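## Task

Move each of the four cases sitting on the low table to a pallet chosen by the route code printed on its shipping label. Cases labelled E4 belong on the north pallet (toward the -y end of the track); cases labelled Y0 belong on the south pallet (toward the +y end). Each must rest directly on the pallet deck rather than stacked on another case, and must not overhang any pallet edge by more than about a finger's width. The two cases that already sit on each pallet have to stay there. A case that has dropped to the floor may be picked up again but must finish lid side up. At the end the tools must have released everything and moved away, and each placed case has to stay put without the robot supporting it.

## Robot and tools

Robot. Two UR20-style arms, left_arm and right_arm, each mounted on its own carriage on one shared track that runs along y at x = 0. left_rail carries left_arm and works on the +y half (position_m 0.6 to 3 m); right_rail carries right_arm on the -y half (position_m -3 to -0.6 m). Each arm base sits at x = 0, y = its carriage position, z = 0.04 m, facing +x. Each arm ends in a vacuum tool with four cups: channel a drives the pair at y = -104.5 mm, channel b the pair at y = +104.5 mm (cups at x = ±62 mm, each 103 mm wide; footprint 227 x 312 mm). The cups point along the cup point's +z. The names left/right are labels only, not image sides.

World frame. Fixed to the table: z = 0 is the table top, +z up, +x the direction the arms face, +y to their left. The table starts at x = 0.50 m and spans y from -0.90 to 0.90 m; outside that the floor lies 0.53 m lower. The north pallet is near the -y end (seen by cam_pallet_north), the south pallet near the +y end (cam_pallet_south); in both of those images +y runs roughly rightward.

execute_actions takes {"actions": [...]}, run one after another. Each action may hold "rows", "steps", "until", and device keys (left_rail, right_rail). An empty list just returns state and images.
- rows: 1 to 15 rows, each applied for one control step of 1/30 s. Every row is a single list of 16 numbers in [-1, 1] covering both arms: left dx, dy, dz, rx, ry, rz, left suction_a, suction_b, then right dx, dy, dz, rx, ry, rz, right suction_a, suction_b. The six motion numbers are an offset target for that cup point, expressed in the cup point's own axes and measured from its pose at the start of the action (for a call's first action, the last reported pose), not from the previous row. Scale: 1.0 equals 0.6 m of translation or 180 degrees of rotation; rx, ry, rz form one rotation vector. Suction numbers: 1 on, 0 off (above 0.01 counts as on); they persist, so repeat the previous values to leave a tool unchanged.
- steps: 1 to 450 control steps (default 15), at least one per row. After the final row each arm keeps heading to that row's target; give long moves enough steps and resend any remainder in the next action.
- until: stops the action early once all conditions hold, e.g. {"left_rail": {"position_status": ["!=", "moving"]}} or {"all": {"status": "ended"}} / {"any": {"status": "ended"}}. Numbers need a comparison ("=", "!=", "<", "<=", ">", ">="). It does not halt arm motion.
- Devices: {"left_rail": {"position_m": 1.2, "speed_m_s": 0.5}} sets an absolute carriage place in metres along y and a top speed (0.01 to 1 m/s, starts at 1, remembered). {"left_rail": {"stop": true}} halts it. Any out-of-range value or unknown name rejects the whole call. Rows never move carriages; a carriage's travel adds to its arm's tool position.

Other tools: zoom_image(camera, region [x0, y0, x1, y1] in pixels, max 504 x 504) for a closer look at the last image; read_manual(section "licences") only returns licence text; finished_scene(scene) closes the current scene irreversibly.

Motion limits. Each step the commanded pose is clipped to 100 mm and 16 degrees from the measured pose, then damped IK follows, favouring position over orientation. Ramp offsets gradually (adding about 0.01 per row is roughly 0.18 m/s) to avoid jerks that shake a case loose. Carriages accelerate at 2 m/s2; wait for arrival (within 0.6 mm) before aiming the tool at a scene point.

Results. The state line gives each cup point's position (m) and quaternion wxyz plus velocities, in the world frame; the printed position can be off, more at long reach. Hand target lines show where each arm is now driven. Joint lines list rail then six joints. Wrist force/torque are in tool axes, with offset and noise, saturating near 200 N. suction_measured_a/b: 0 means no seal, 0.83+ airtight, lower with leaks (cardboard leaks); settles in about 1.3 s. part_present_a/b switch on above 0.09, off below 0.07. Carriage position_status: moving, done, stopped, contact_stop (blocked, may roll back), time_out, stopped_with_arm (own arm held back; send followable rows, then resend), stopped_for_other_arm (clearance check; move arms apart, wait 30 steps, resend). position_answer not_taken means resend once standing. "pose unreachable" means the clearance check altered or blocked that arm's command.

Gripping. Press both cups of a channel flat onto a smooth face, fully covered (no edges or gaps under a rim). Cups compress up to 21 mm. To release: lower in small steps until contact, then in one action switch both channels off and back the tool straight away. A cup stuck to the table is freed by switching its channel off.

Avoid: hard contact or pressing between the two arms (including held cases, cameras, cups); either arm hitting 400 N external force or joint load limits (pauses that arm 10 s); both tools sucking on one case at once; fast or off-centre carries that drop cases; knocking anything out of the work area; ending with a tool still holding or propping a case.

Each tool is called after "Emit:" as name(argument=value, ...) on one line, values as JSON.

## Session

Emit:
execute_actions(actions=[])

Scene clock: 0.00 s.
left_arm: end_effector_position=(+0.8491, +0.6900, +0.4388) suction_measured_a=0.00 part_present_a=0 suction_measured_b=0.00 part_present_b=0 end_effector_quat_wxyz=(-0.001, +0.001, +1.000, +0.000) end_effector_velocity=(-0.000, +0.000, +0.000) end_effector_angular_velocity=(-0.000, -0.000, +0.000) | right_arm: end_effector_position=(+0.8508, -2.2872, +0.4408) suction_measured_a=0.00 part_present_a=0 suction_measured_b=0.00 part_present_b=0 end_effector_quat_wxyz=(+0.001, -0.000, +1.000, +0.000) end_effector_velocity=(+0.000, -0.000, -0.000) end_effector_angular_velocity=(+0.000, +0.000, -0.000)
Joint positions: left_arm=[ 0.691 -0.24  -1.498  2.093 -2.165 -1.571  1.333] | right_arm=[-2.287 -0.239 -1.498  2.091 -2.165 -1.569  1.332]
Joint velocities: left_arm=[ 0.  0. -0.  0. -0.  0.  0.] | right_arm=[ 0. -0.  0. -0.  0.  0. -0.]
Wrist force (N, on the end effector, along its own x y z axes, offset not removed): no reading
Wrist torque (N m, same axes, about the end effector's origin, offset not removed): no reading
Hand target (left_arm): +0.849, +0.690, +0.439; -0.001, +0.001, +1.000, +0.000
Hand target (right_arm): +0.851, -2.287, +0.441; +0.001, -0.000, +1.000, +0.000
left_rail: position_m=0.691 position_m_goal=0.691 speed_m_s=1.00 position_status=done position_answer=taken refusals=0
right_rail: position_m=-2.287 position_m_goal=-2.287 speed_m_s=1.00 position_status=done position_answer=taken refusals=0
camera_calibration (this result's frames):
cam_left_wrist: T_world_to_cam=[[0.0291367, -0.996345, 0.0803007, 0.607759], [-0.86541, 0.0150574, 0.500837, 0.532131], [-0.500216, -0.0840859, -0.861808, 0.942205], [0, 0, 0, 1]] pos_world=[0.914109, 0.676751, 0.496686]
cam_right_wrist: T_world_to_cam=[[0.0148247, -0.99983, -0.0109762, -2.28588], [-0.855779, -0.0183647, 0.517016, 0.475552], [-0.517129, 0.00172857, -0.855906, 0.912682], [0, 0, 0, 1]] pos_world=[0.912829, -2.27833, 0.510212]

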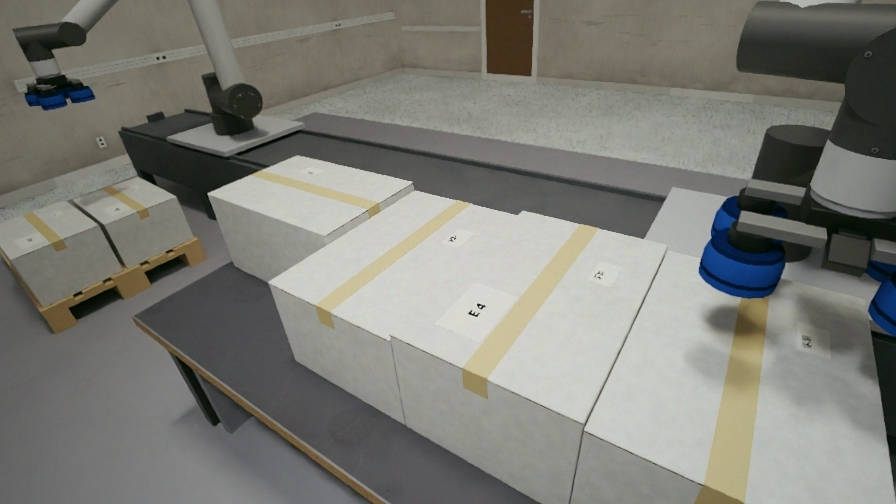

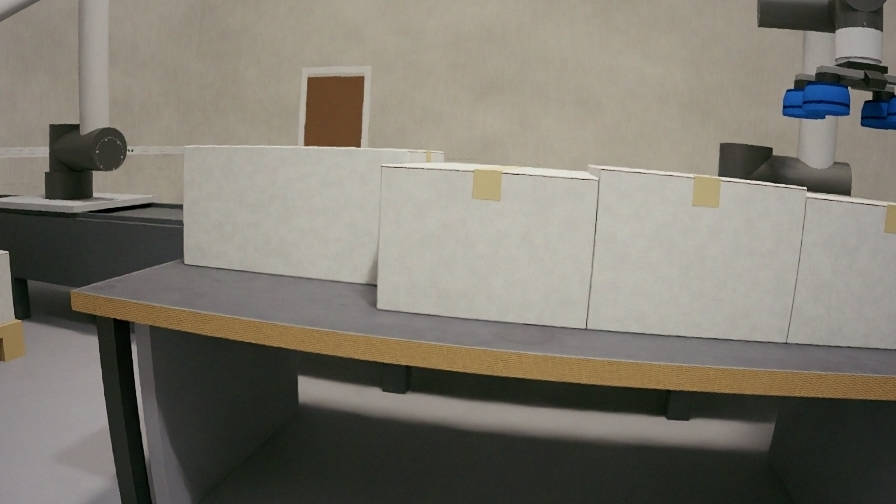

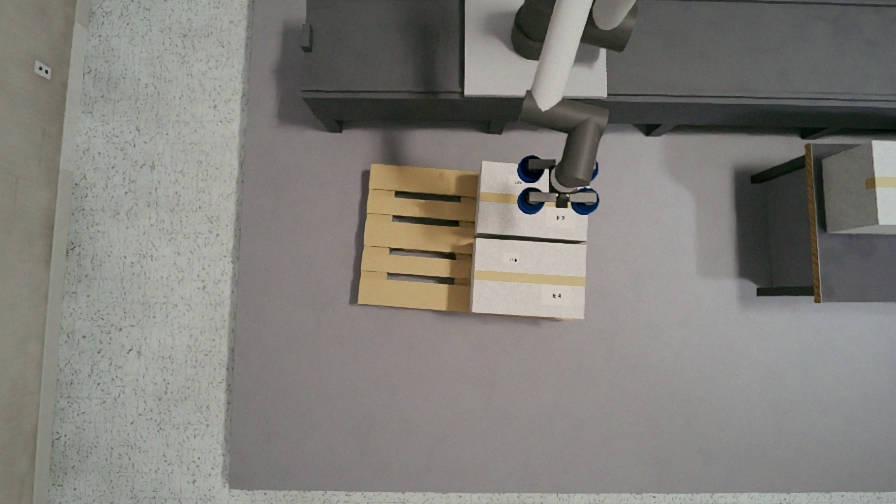

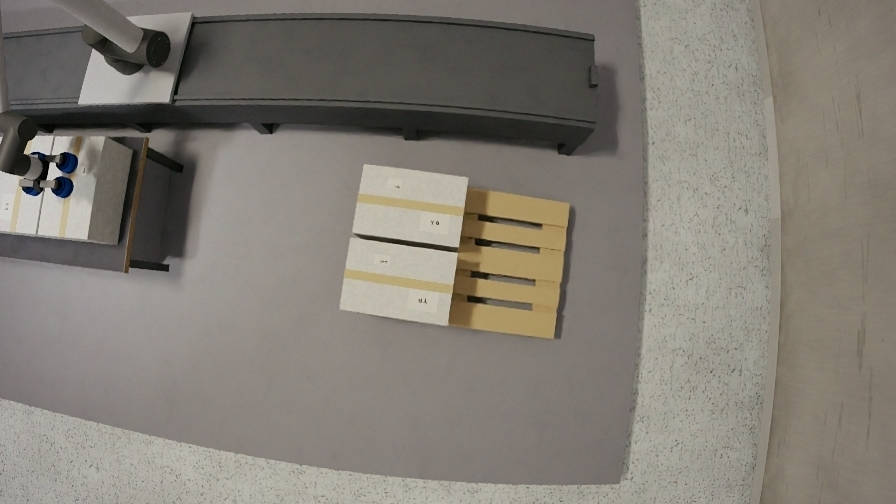

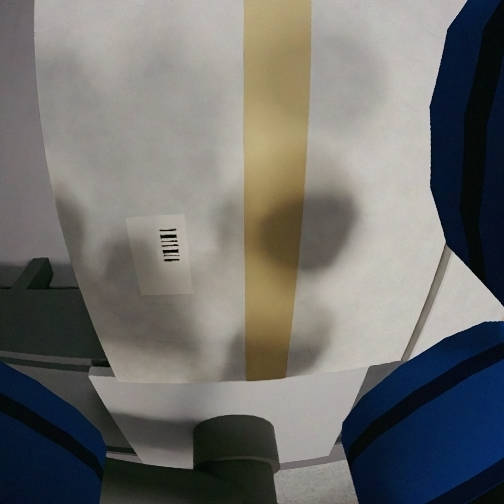

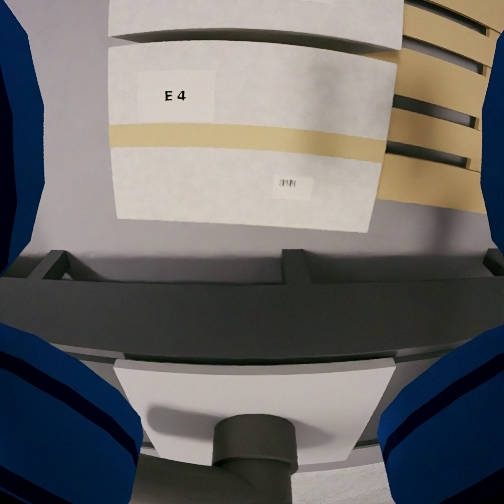

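Emit:
execute_actions(actions=[{"rows":[[0.1,-0.1,0,0,0,-0.05,0,0,0,0,0,0,0,0,0,0],[1,-1,-0.2,0,0,-0.99,0,0,0,0,-0.15,0,0,0,0,0]],"steps":62,"left_rail":{"position_m":0.6},"right_rail":{"position_m":-1.7}}])

Scene clock: 2.30 s.
left_arm: end_effector_position=(+0.2495, +0.0003, +0.5588) suction_measured_a=0.00 part_present_a=0 suction_measured_b=0.00 part_present_b=0 end_effector_quat_wxyz=(+0.048, +0.950, -0.310, -0.005) end_effector_velocity=(-0.001, -0.002, +0.001) end_effector_angular_velocity=(+0.231, +0.016, +1.421) | right_arm: end_effector_position=(+0.8507, -1.6996, +0.5308) suction_measured_a=0.00 part_present_a=0 suction_measured_b=0.00 part_present_b=0 end_effector_quat_wxyz=(+0.001, -0.000, +1.000, +0.000) end_effector_velocity=(-0.000, +0.000, +0.000) end_effector_angular_velocity=(-0.000, -0.000, +0.000)
Joint positions: left_arm=[ 0.6   -1.469 -1.849  2.232 -2.037 -1.619 -2.411] | right_arm=[-1.7   -0.239 -1.557  2.011 -2.026 -1.569  1.332]
Joint velocities: left_arm=[ 0.    -0.062  0.028 -0.065  0.196  0.13  -1.479] | right_arm=[ 0.  0. -0.  0. -0.  0. -0.]
Wrist force (N, on the end effector, along its own x y z axes, offset not removed): left_arm=[1.5 -5.3 4.2] | right_arm=[5.0 6.8 -3.5]
Wrist torque (N m, same axes, about the end effector's origin, offset not removed): left_arm=[-0.89 0.02 0.59] | right_arm=[0.73 -1.48 0.13]
Hand target (left_arm): +0.249, +0.000, +0.559; +0.035, +0.976, -0.213, -0.006
Hand target (right_arm): +0.851, -1.700, +0.531; +0.001, -0.000, +1.000, +0.000
Off the commanded pose (left_arm): 0.002 m, 35 deg; orientation clipped at the last step of the last action.
Off the commanded pose (right_arm): 0.000 m, 0 deg.
left_rail: position_m=0.600 position_m_goal=0.600 speed_m_s=1.00 position_status=done position_answer=taken refusals=0
right_rail: position_m=-1.700 position_m_goal=-1.700 speed_m_s=1.00 position_status=done position_answer=taken refusals=0
camera_calibration (this result's frames):
cam_left_wrist: T_world_to_cam=[[0.563132, 0.826251, -0.0138186, -0.152852], [0.712054, -0.476679, 0.515516, -0.438136], [0.419359, -0.300143, -0.856769, 0.455482], [0, 0, 0, 1]] pos_world=[0.207042, 0.0541535, 0.613997]
cam_right_wrist: T_world_to_cam=[[0.0148224, -0.99983, -0.0109695, -1.69738], [-0.855793, -0.0183592, 0.516993, 0.439757], [-0.517107, 0.00172453, -0.855919, 0.988695], [0, 0, 0, 1]] pos_world=[0.912761, -1.69072, 0.600273]

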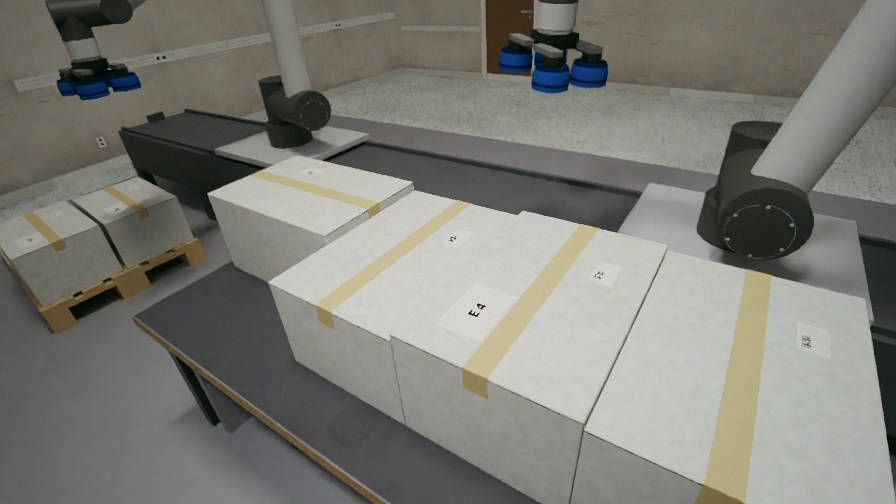

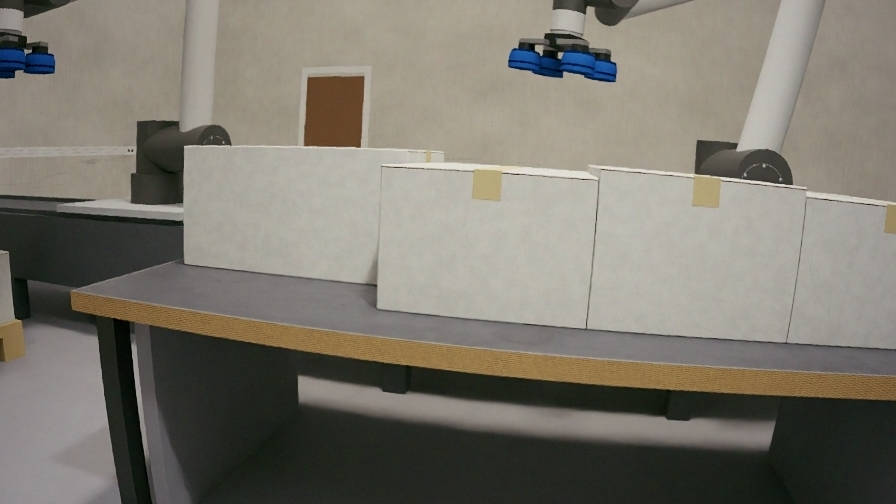

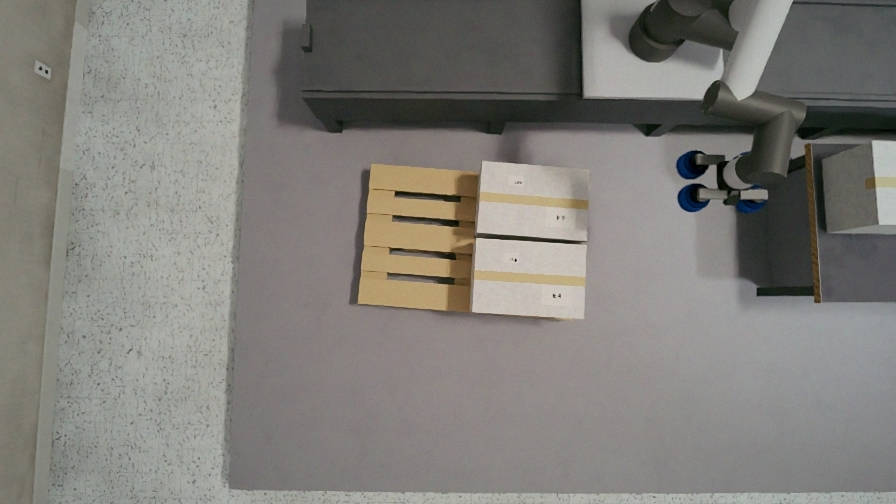

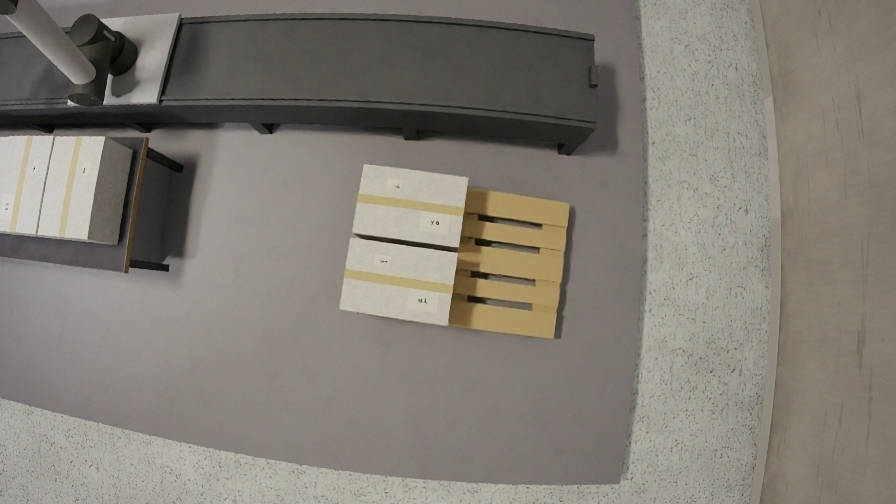

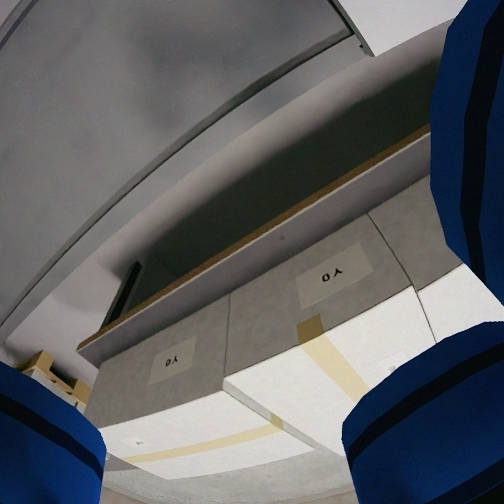

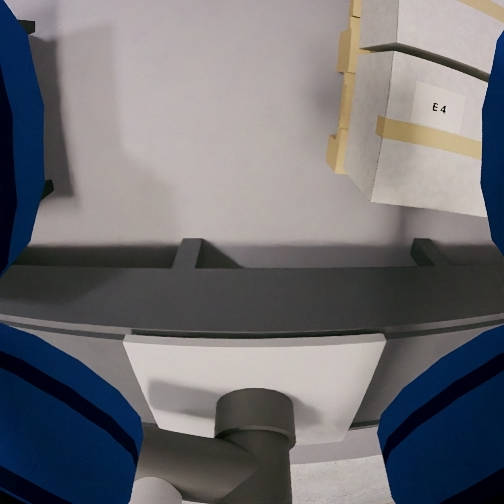

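Emit:
execute_actions(actions=[{"rows":[[0.76,-0.38,0.08,0.031,0.003,-0.2007,0,0,0,0,0,0,0,0,0,0]],"steps":42}])

Scene clock: 4.07 s.
left_arm: end_effector_position=(+0.7497, -0.0882, +0.4985) suction_measured_a=0.00 part_present_a=0 suction_measured_b=0.00 part_present_b=0 end_effector_quat_wxyz=(-0.000, +1.000, +0.000, -0.001) end_effector_velocity=(+0.001, -0.001, -0.000) end_effector_angular_velocity=(+0.000, +0.000, -0.000) | right_arm: end_effector_position=(+0.8507, -1.6996, +0.5308) suction_measured_a=0.00 part_present_a=0 suction_measured_b=0.00 part_present_b=0 end_effector_quat_wxyz=(+0.001, -0.000, +1.000, +0.000) end_effector_velocity=(-0.000, -0.000, +0.000) end_effector_angular_velocity=(-0.000, -0.000, +0.000)
Joint positions: left_arm=[ 0.6   -0.941 -1.349  1.82  -2.039 -1.572 -2.513] | right_arm=[-1.7   -0.239 -1.557  2.011 -2.026 -1.569  1.332]
Joint velocities: left_arm=[ 0.     0.001  0.002 -0.002  0.001 -0.     0.001] | right_arm=[ 0. -0. -0.  0. -0. -0. -0.]
Wrist force (N, on the end effector, along its own x y z axes, offset not removed): left_arm=[1.2 -7.7 3.6] | right_arm=[-1.0 -2.3 -3.6]
Wrist torque (N m, same axes, about the end effector's origin, offset not removed): left_arm=[-1.19 0.02 0.61] | right_arm=[-0.25 -0.54 0.32]
Hand target (left_arm): +0.750, -0.088, +0.498; -0.000, +1.000, +0.000, -0.001
Hand target (right_arm): +0.851, -1.700, +0.531; +0.001, -0.000, +1.000, +0.000
Off the commanded pose (left_arm): 0.001 m, 0 deg.
Off the commanded pose (right_arm): 0.000 m, 0 deg.
left_rail: position_m=0.600 position_m_goal=0.600 speed_m_s=1.00 position_status=done position_answer=taken refusals=0
right_rail: position_m=-1.700 position_m_goal=-1.700 speed_m_s=1.00 position_status=done position_answer=taken refusals=0
camera_calibration (this result's frames):
cam_left_wrist: T_world_to_cam=[[-0.0318353, 0.99617, 0.0814353, 0.0513639], [0.866977, -0.0130187, 0.498178, -0.872008], [0.497331, 0.0864622, -0.863242, 0.146398], [0, 0, 0, 1]] pos_world=[0.684838, -0.0751775, 0.55661]
cam_right_wrist: T_world_to_cam=[[0.0148224, -0.99983, -0.0109694, -1.69738], [-0.855793, -0.0183591, 0.516993, 0.439757], [-0.517107, 0.00172443, -0.855919, 0.988695], [0, 0, 0, 1]] pos_world=[0.912761, -1.69072, 0.600273]

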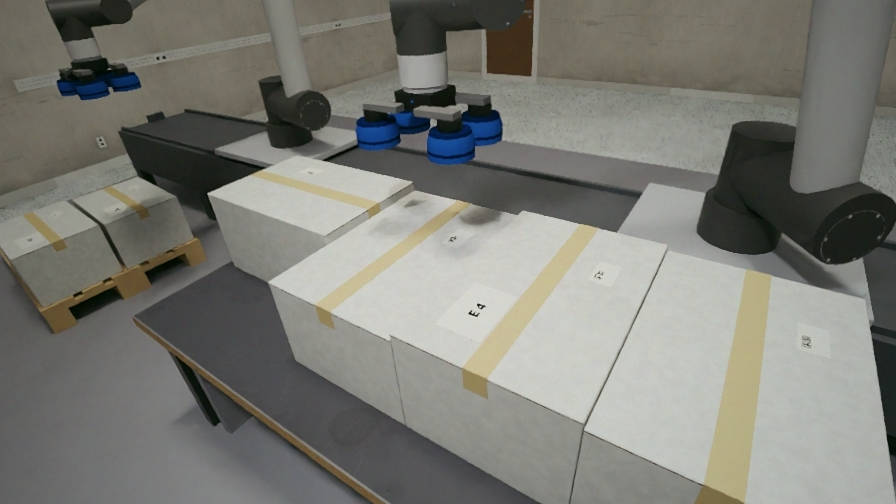

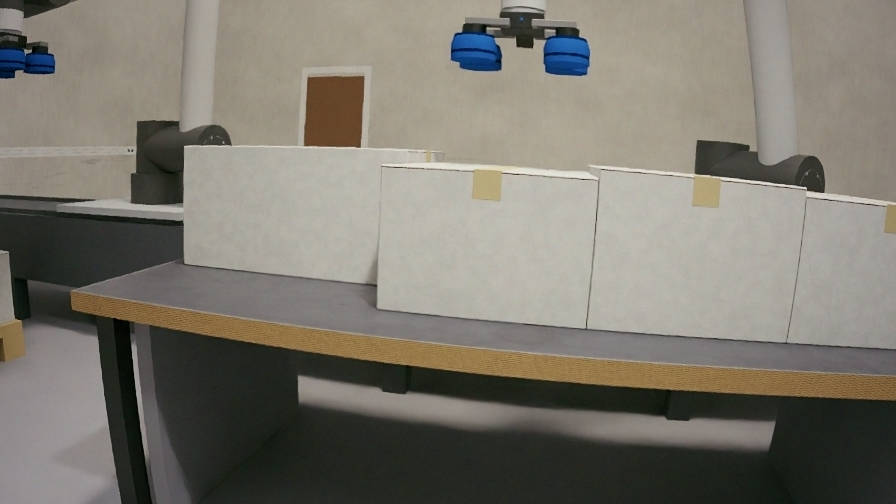

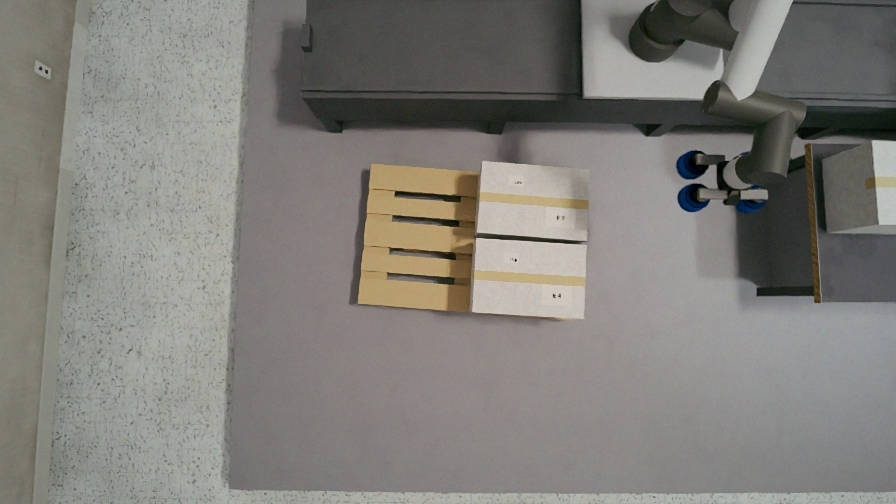

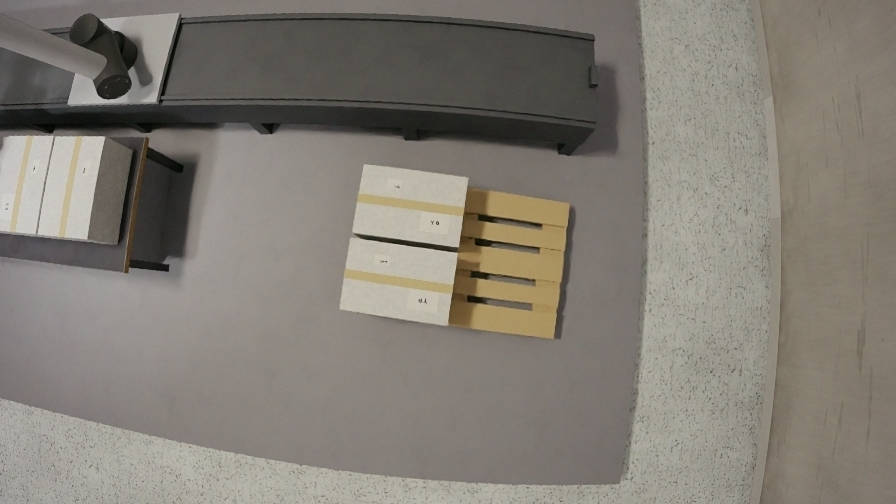

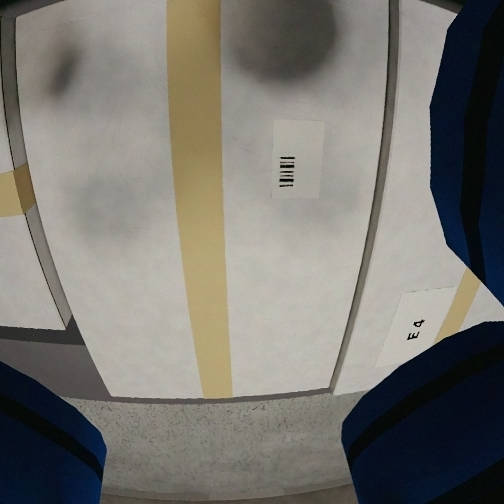

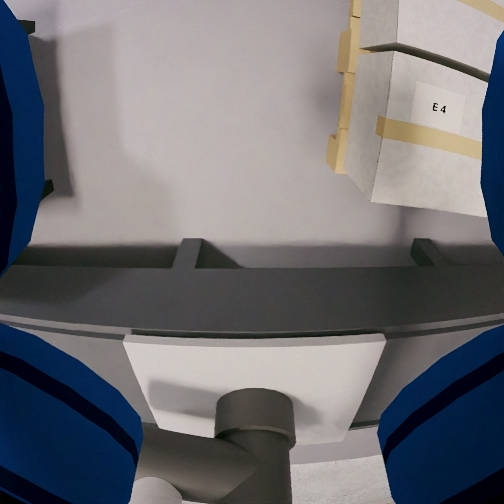

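Emit:
execute_actions(actions=[{"rows":[[0.225,0.008,0.3,0,0,0,0,0,0,0,0,0,0,0,0,0]],"steps":26},{"rows":[[0,0,0.02,0,0,0,0,0,0,0,0,0,0,0,0,0],[0,0,0.04,0,0,0,0,0,0,0,0,0,0,0,0,0],[0,0,0.06,0,0,0,1,1,0,0,0,0,0,0,0,0],[0,0,0.07,0,0,0,1,1,0,0,0,0,0,0,0,0],[0,0,0.08,0,0,0,1,1,0,0,0,0,0,0,0,0],[0,0,0.086,0,0,0,1,1,0,0,0,0,0,0,0,0],[0,0,0.092,0,0,0,1,1,0,0,0,0,0,0,0,0],[0,0,0.098,0,0,0,1,1,0,0,0,0,0,0,0,0],[0,0,0.104,0,0,0,1,1,0,0,0,0,0,0,0,0],[0,0,0.11,0,0,0,1,1,0,0,0,0,0,0,0,0]],"steps":26}])

Scene clock: 6.20 s.
left_arm: end_effector_position=(+0.8840, -0.0927, +0.2528) suction_measured_a=0.90 part_present_a=1 suction_measured_b=0.90 part_present_b=1 end_effector_quat_wxyz=(-0.000, +1.000, +0.000, -0.001) end_effector_velocity=(-0.000, +0.000, -0.001) end_effector_angular_velocity=(+0.001, +0.001, -0.000) | right_arm: end_effector_position=(+0.8507, -1.6996, +0.5308) suction_measured_a=0.00 part_present_a=0 suction_measured_b=0.00 part_present_b=0 end_effector_quat_wxyz=(+0.001, -0.000, +1.000, +0.000) end_effector_velocity=(-0.000, +0.000, +0.000) end_effector_angular_velocity=(-0.000, -0.000, +0.000)
Joint positions: left_arm=[ 0.6   -0.844 -1.075  1.819 -2.313 -1.572 -2.416] | right_arm=[-1.7   -0.239 -1.557  2.011 -2.026 -1.569  1.332]
Joint velocities: left_arm=[ 0.     0.     0.     0.001  0.    -0.     0.   ] | right_arm=[ 0.  0. -0.  0. -0.  0.  0.]
Wrist force (N, on the end effector, along its own x y z axes, offset not removed): left_arm=[5.3 -8.5 -6.0] | right_arm=[1.3 1.3 -8.7]
Wrist torque (N m, same axes, about the end effector's origin, offset not removed): left_arm=[0.25 6.83 0.64] | right_arm=[0.20 -0.87 0.41]
Hand target (left_arm): +0.884, -0.093, +0.253; -0.000, +1.000, +0.000, -0.001
Hand target (right_arm): +0.851, -1.700, +0.531; +0.001, -0.000, +1.000, +0.000
Off the commanded pose (left_arm): 0.000 m, 0 deg.
Off the commanded pose (right_arm): 0.000 m, 0 deg.
left_rail: position_m=0.600 position_m_goal=0.600 speed_m_s=1.00 position_status=done position_answer=taken refusals=0
right_rail: position_m=-1.700 position_m_goal=-1.700 speed_m_s=1.00 position_status=done position_answer=taken refusals=0
camera_calibration (this result's frames):
cam_left_wrist: T_world_to_cam=[[-0.0318916, 0.996183, 0.0812523, 0.0801851], [0.866968, -0.0128799, 0.498197, -0.866142], [0.497342, 0.0863315, -0.863248, -0.13216], [0, 0, 0, 1]] pos_world=[0.819204, -0.0796253, 0.310908]
cam_right_wrist: T_world_to_cam=[[0.0148225, -0.99983, -0.0109694, -1.69738], [-0.855793, -0.0183593, 0.516993, 0.439757], [-0.517107, 0.00172441, -0.855919, 0.988695], [0, 0, 0, 1]] pos_world=[0.912761, -1.69072, 0.600273]

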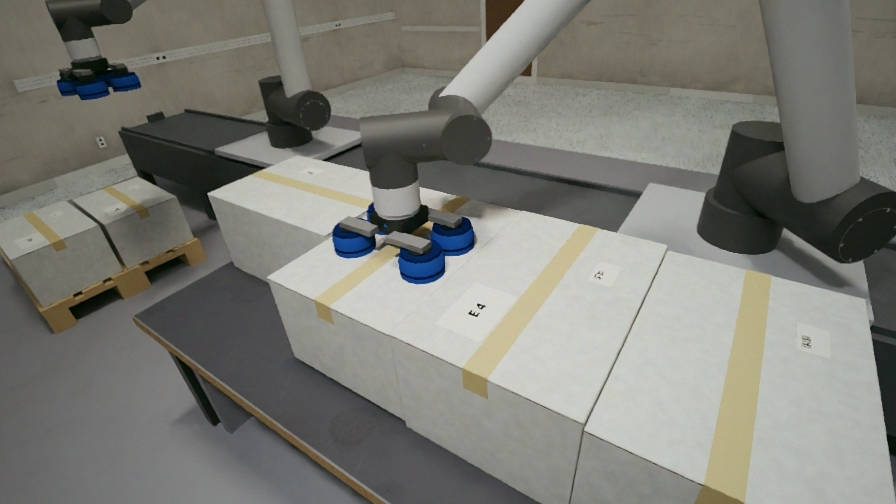

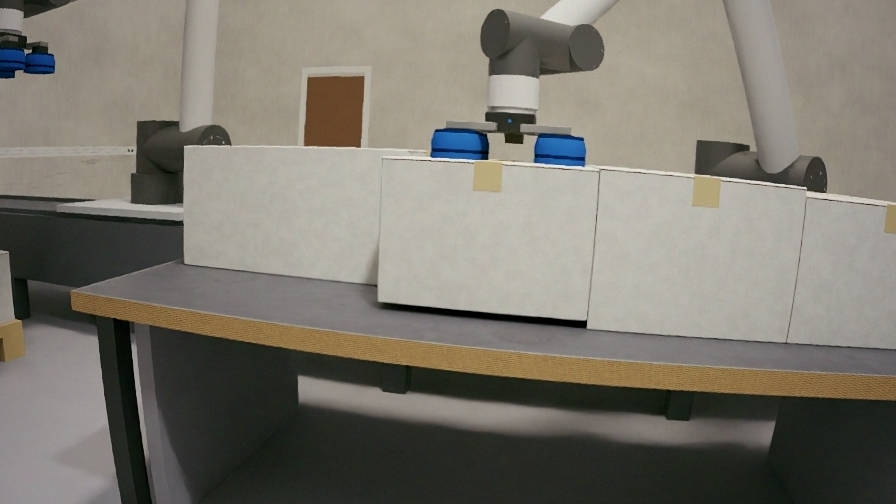

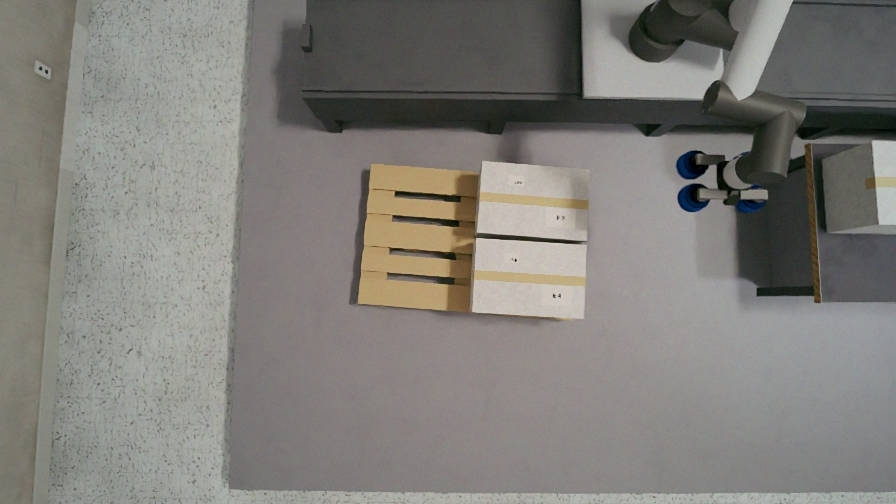

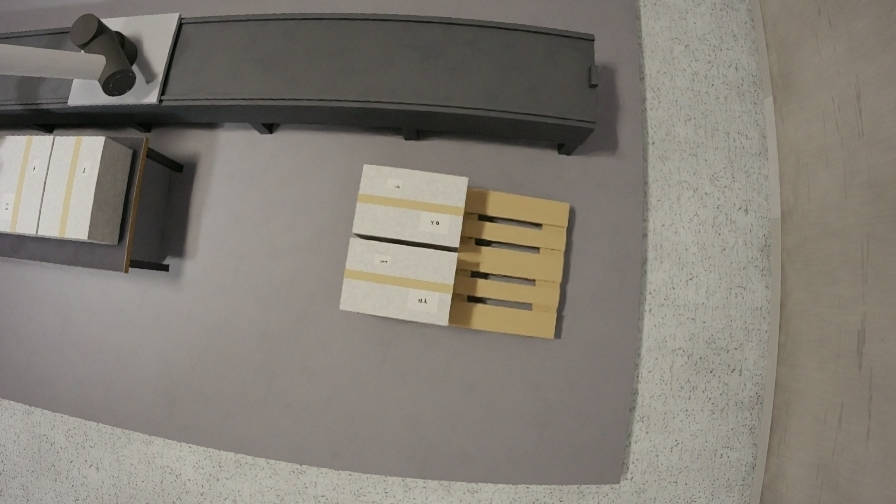

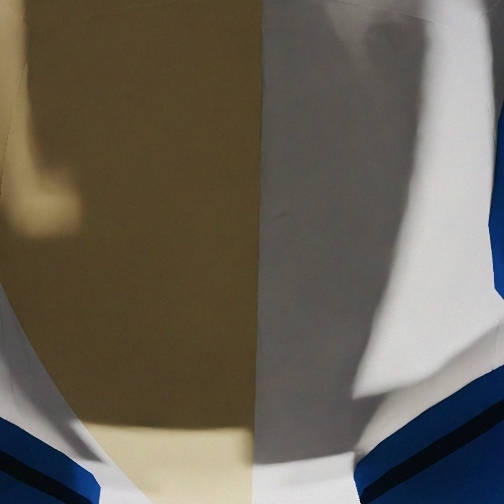

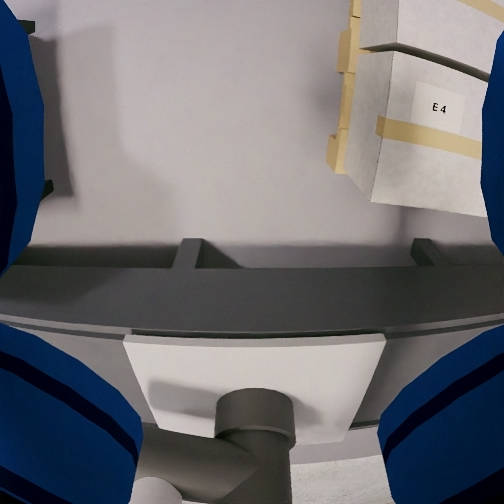

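Emit:
execute_actions(actions=[{"rows":[[0,0,-0.01,0,0,0,1,1,0,0,0,0,0,0,0,0],[0,0,-0.03,0,0,0,1,1,0,0,0,0,0,0,0,0],[0,0,-0.06,0,0,0,1,1,0,0,0,0,0,0,0,0],[0,0,-0.1,0,0,0,1,1,0,0,0,0,0,0,0,0],[0,0,-0.55,0,0,0,1,1,0,0,0,0,0,0,0,0]],"steps":32},{"steps":38,"left_rail":{"position_m":3.0}},{"rows":[[0.02,-0.05,0,0,0,0.02,1,1,0,0,0,0,0,0,0,0],[0.04,-0.1,0,0,0,0.05,1,1,0,0,0,0,0,0,0,0],[0.57,-1,0.5,0,0,0.522,1,1,-0.055,0.9,0,0,0,0,0,0]],"steps":58,"right_rail":{"position_m":-0.6}},{"rows":[[-0.03,0,0,0,0,0,1,1,0,0.05,0,0,0,0,0,0],[-0.08,0,0,0,0,0,1,1,0,0.1,0,0,0,0,0,0],[-0.32,0,0.1,0,0,0,1,1,0,0.57,0.3,0,0,0,0,0]],"steps":32},{"rows":[[0,0,0.03,0,0,0,1,1,0,0,0.03,0,0,0,0,0],[0,0,0.08,0,0,0,1,1,0,0,0.06,0,0,0,0,0],[0,0,0.555,0,0,0,1,1,0,0,0.085,0,0,0,0,0]],"steps":34}])

Emit:
zoom_image(camera="cam_pallet_south", region=[420, 200, 620, 360])

Scene clock: 13.43 s.
left_arm: end_effector_position=(+1.2369, +3.0979, -0.1103) suction_measured_a=0.90 part_present_a=1 suction_measured_b=0.90 part_present_b=1 end_effector_quat_wxyz=(+0.001, +0.682, -0.731, -0.000) end_effector_velocity=(-0.000, +0.000, -0.001) end_effector_angular_velocity=(+0.000, +0.000, +0.000) | right_arm: end_effector_position=(+0.8832, +0.2824, +0.3001) suction_measured_a=0.00 part_present_a=0 suction_measured_b=0.00 part_present_b=0 end_effector_quat_wxyz=(+0.000, -0.000, +1.000, +0.001) end_effector_velocity=(+0.000, -0.000, -0.000) end_effector_angular_velocity=(-0.000, +0.000, -0.000)
Joint positions: left_arm=[ 3.    -0.084 -0.652  1.673 -2.59  -1.572 -0.015] | right_arm=[-0.6    0.623 -0.994  1.592 -2.171 -1.57   2.193]
Joint velocities: left_arm=[ 0.     0.     0.001 -0.    -0.     0.     0.   ] | right_arm=[ 0. -0.  0.  0. -0. -0. -0.]
Wrist force (N, on the end effector, along its own x y z axes, offset not removed): left_arm=[2.2 -5.0 -6.5] | right_arm=[-1.9 4.2 -4.9]
Wrist torque (N m, same axes, about the end effector's origin, offset not removed): left_arm=[0.22 5.88 0.71] | right_arm=[0.47 -0.54 0.17]
Hand target (left_arm): +1.237, +3.098, -0.111; +0.001, +0.682, -0.731, -0.001
Hand target (right_arm): +0.883, +0.282, +0.300; +0.000, -0.000, +1.000, +0.001
Off the commanded pose (left_arm): 0.001 m, 0 deg.
Off the commanded pose (right_arm): 0.000 m, 0 deg.
left_rail: position_m=3.000 position_m_goal=3.000 speed_m_s=1.00 position_status=done position_answer=taken refusals=0
right_rail: position_m=-0.600 position_m_goal=-0.600 speed_m_s=1.00 position_status=done position_answer=taken refusals=0
camera_calibration (this result's frames):
cam_left_wrist: T_world_to_cam=[[0.996215, -0.0370951, 0.0786053, -1.12845], [-0.071624, -0.862704, 0.500612, 2.84382], [0.0492428, -0.504347, -0.862096, 1.48767], [0, 0, 0, 1]] pos_world=[1.2546, 3.16181, -0.0524343]
cam_right_wrist: T_world_to_cam=[[0.0147927, -0.999816, -0.0122197, 0.281625], [-0.855189, -0.0189834, 0.517969, 0.622564], [-0.518106, 0.00278796, -0.855312, 0.804952], [0, 0, 0, 1]] pos_world=[0.945294, 0.291147, 0.369457]

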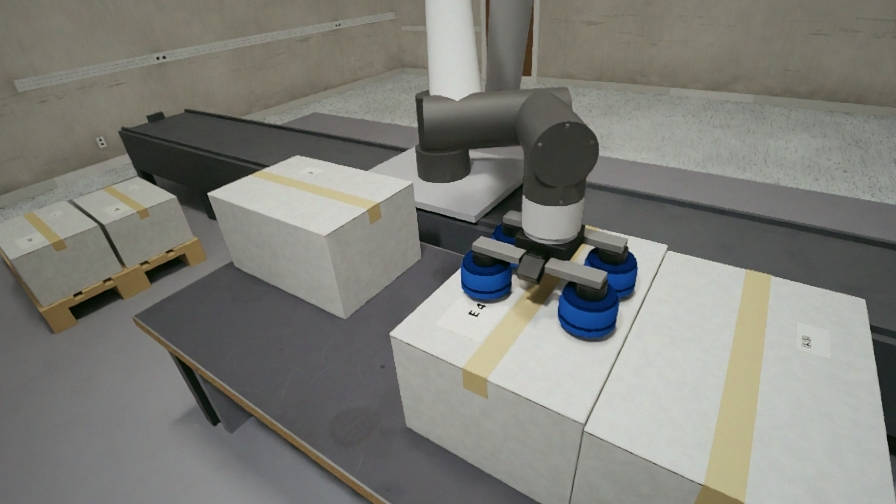

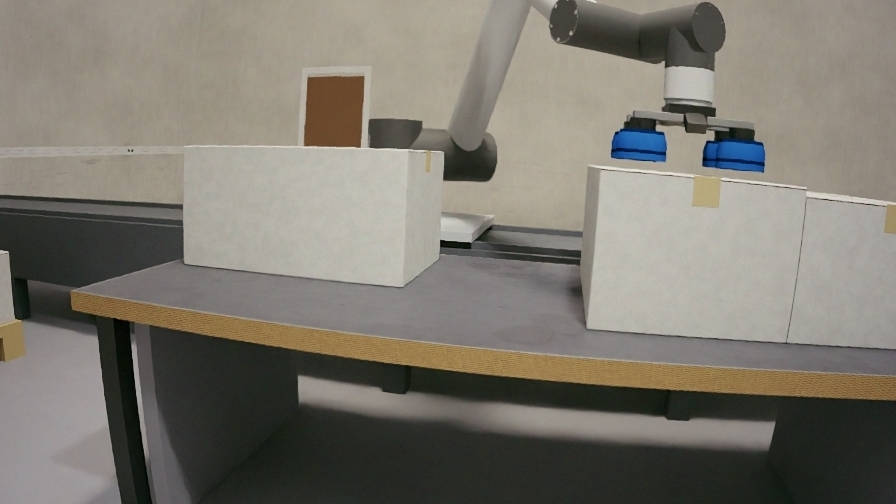

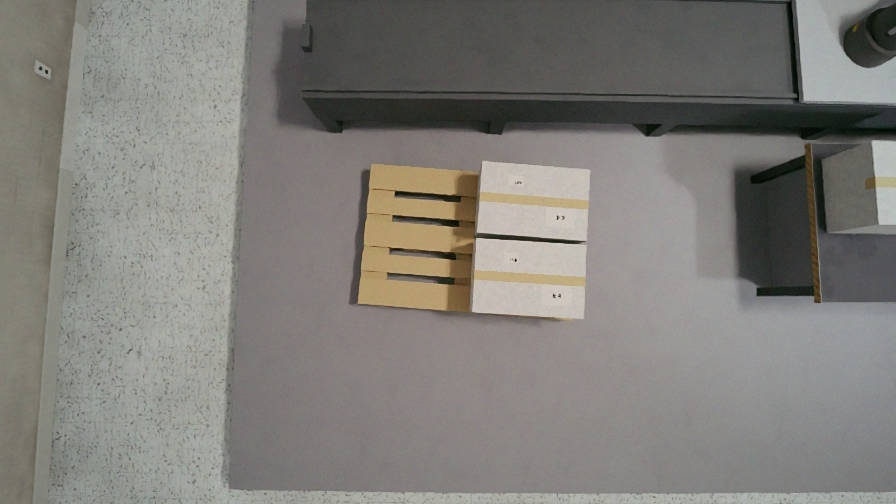

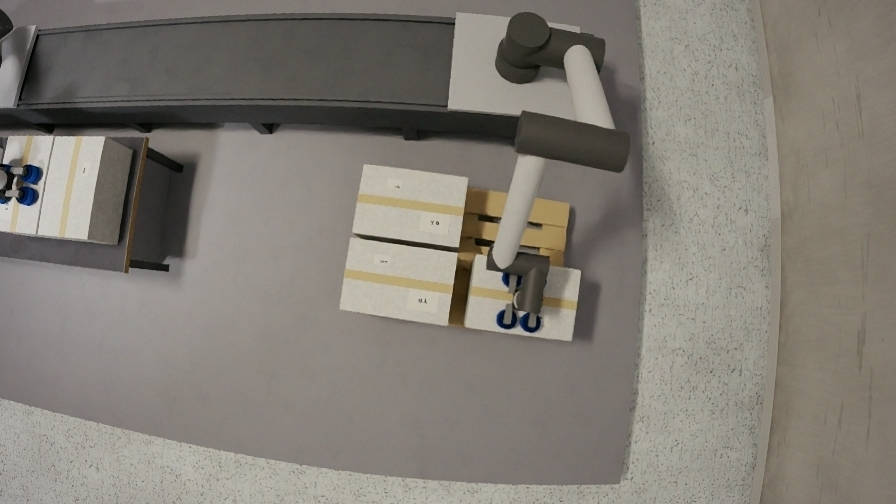

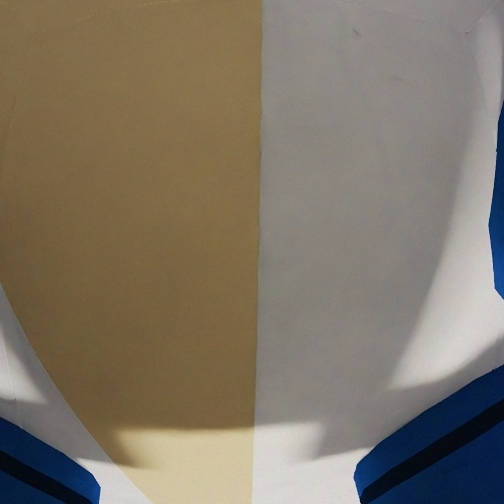

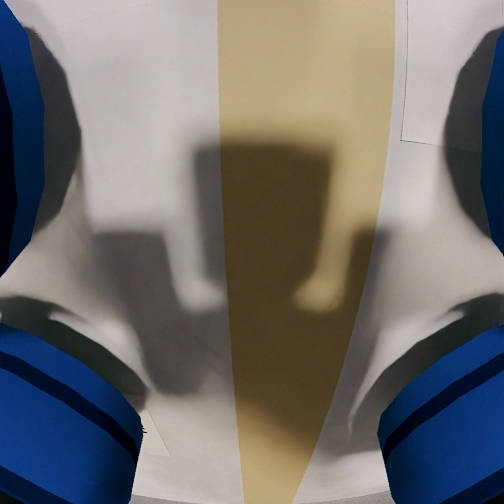

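Region (420, 200, 620, 360) of cam_pallet_south's 896x504 image, scaled by 2.520, with more detail than that image has; it fills the top 403 rows of this view, and the rest is white.

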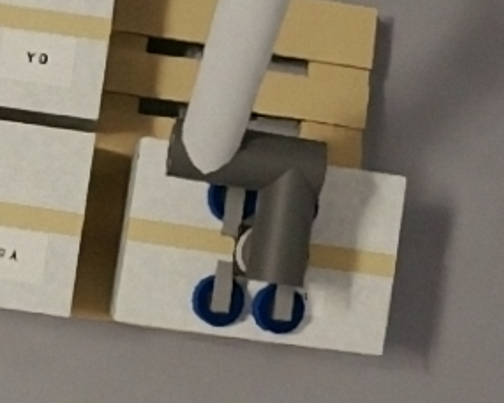

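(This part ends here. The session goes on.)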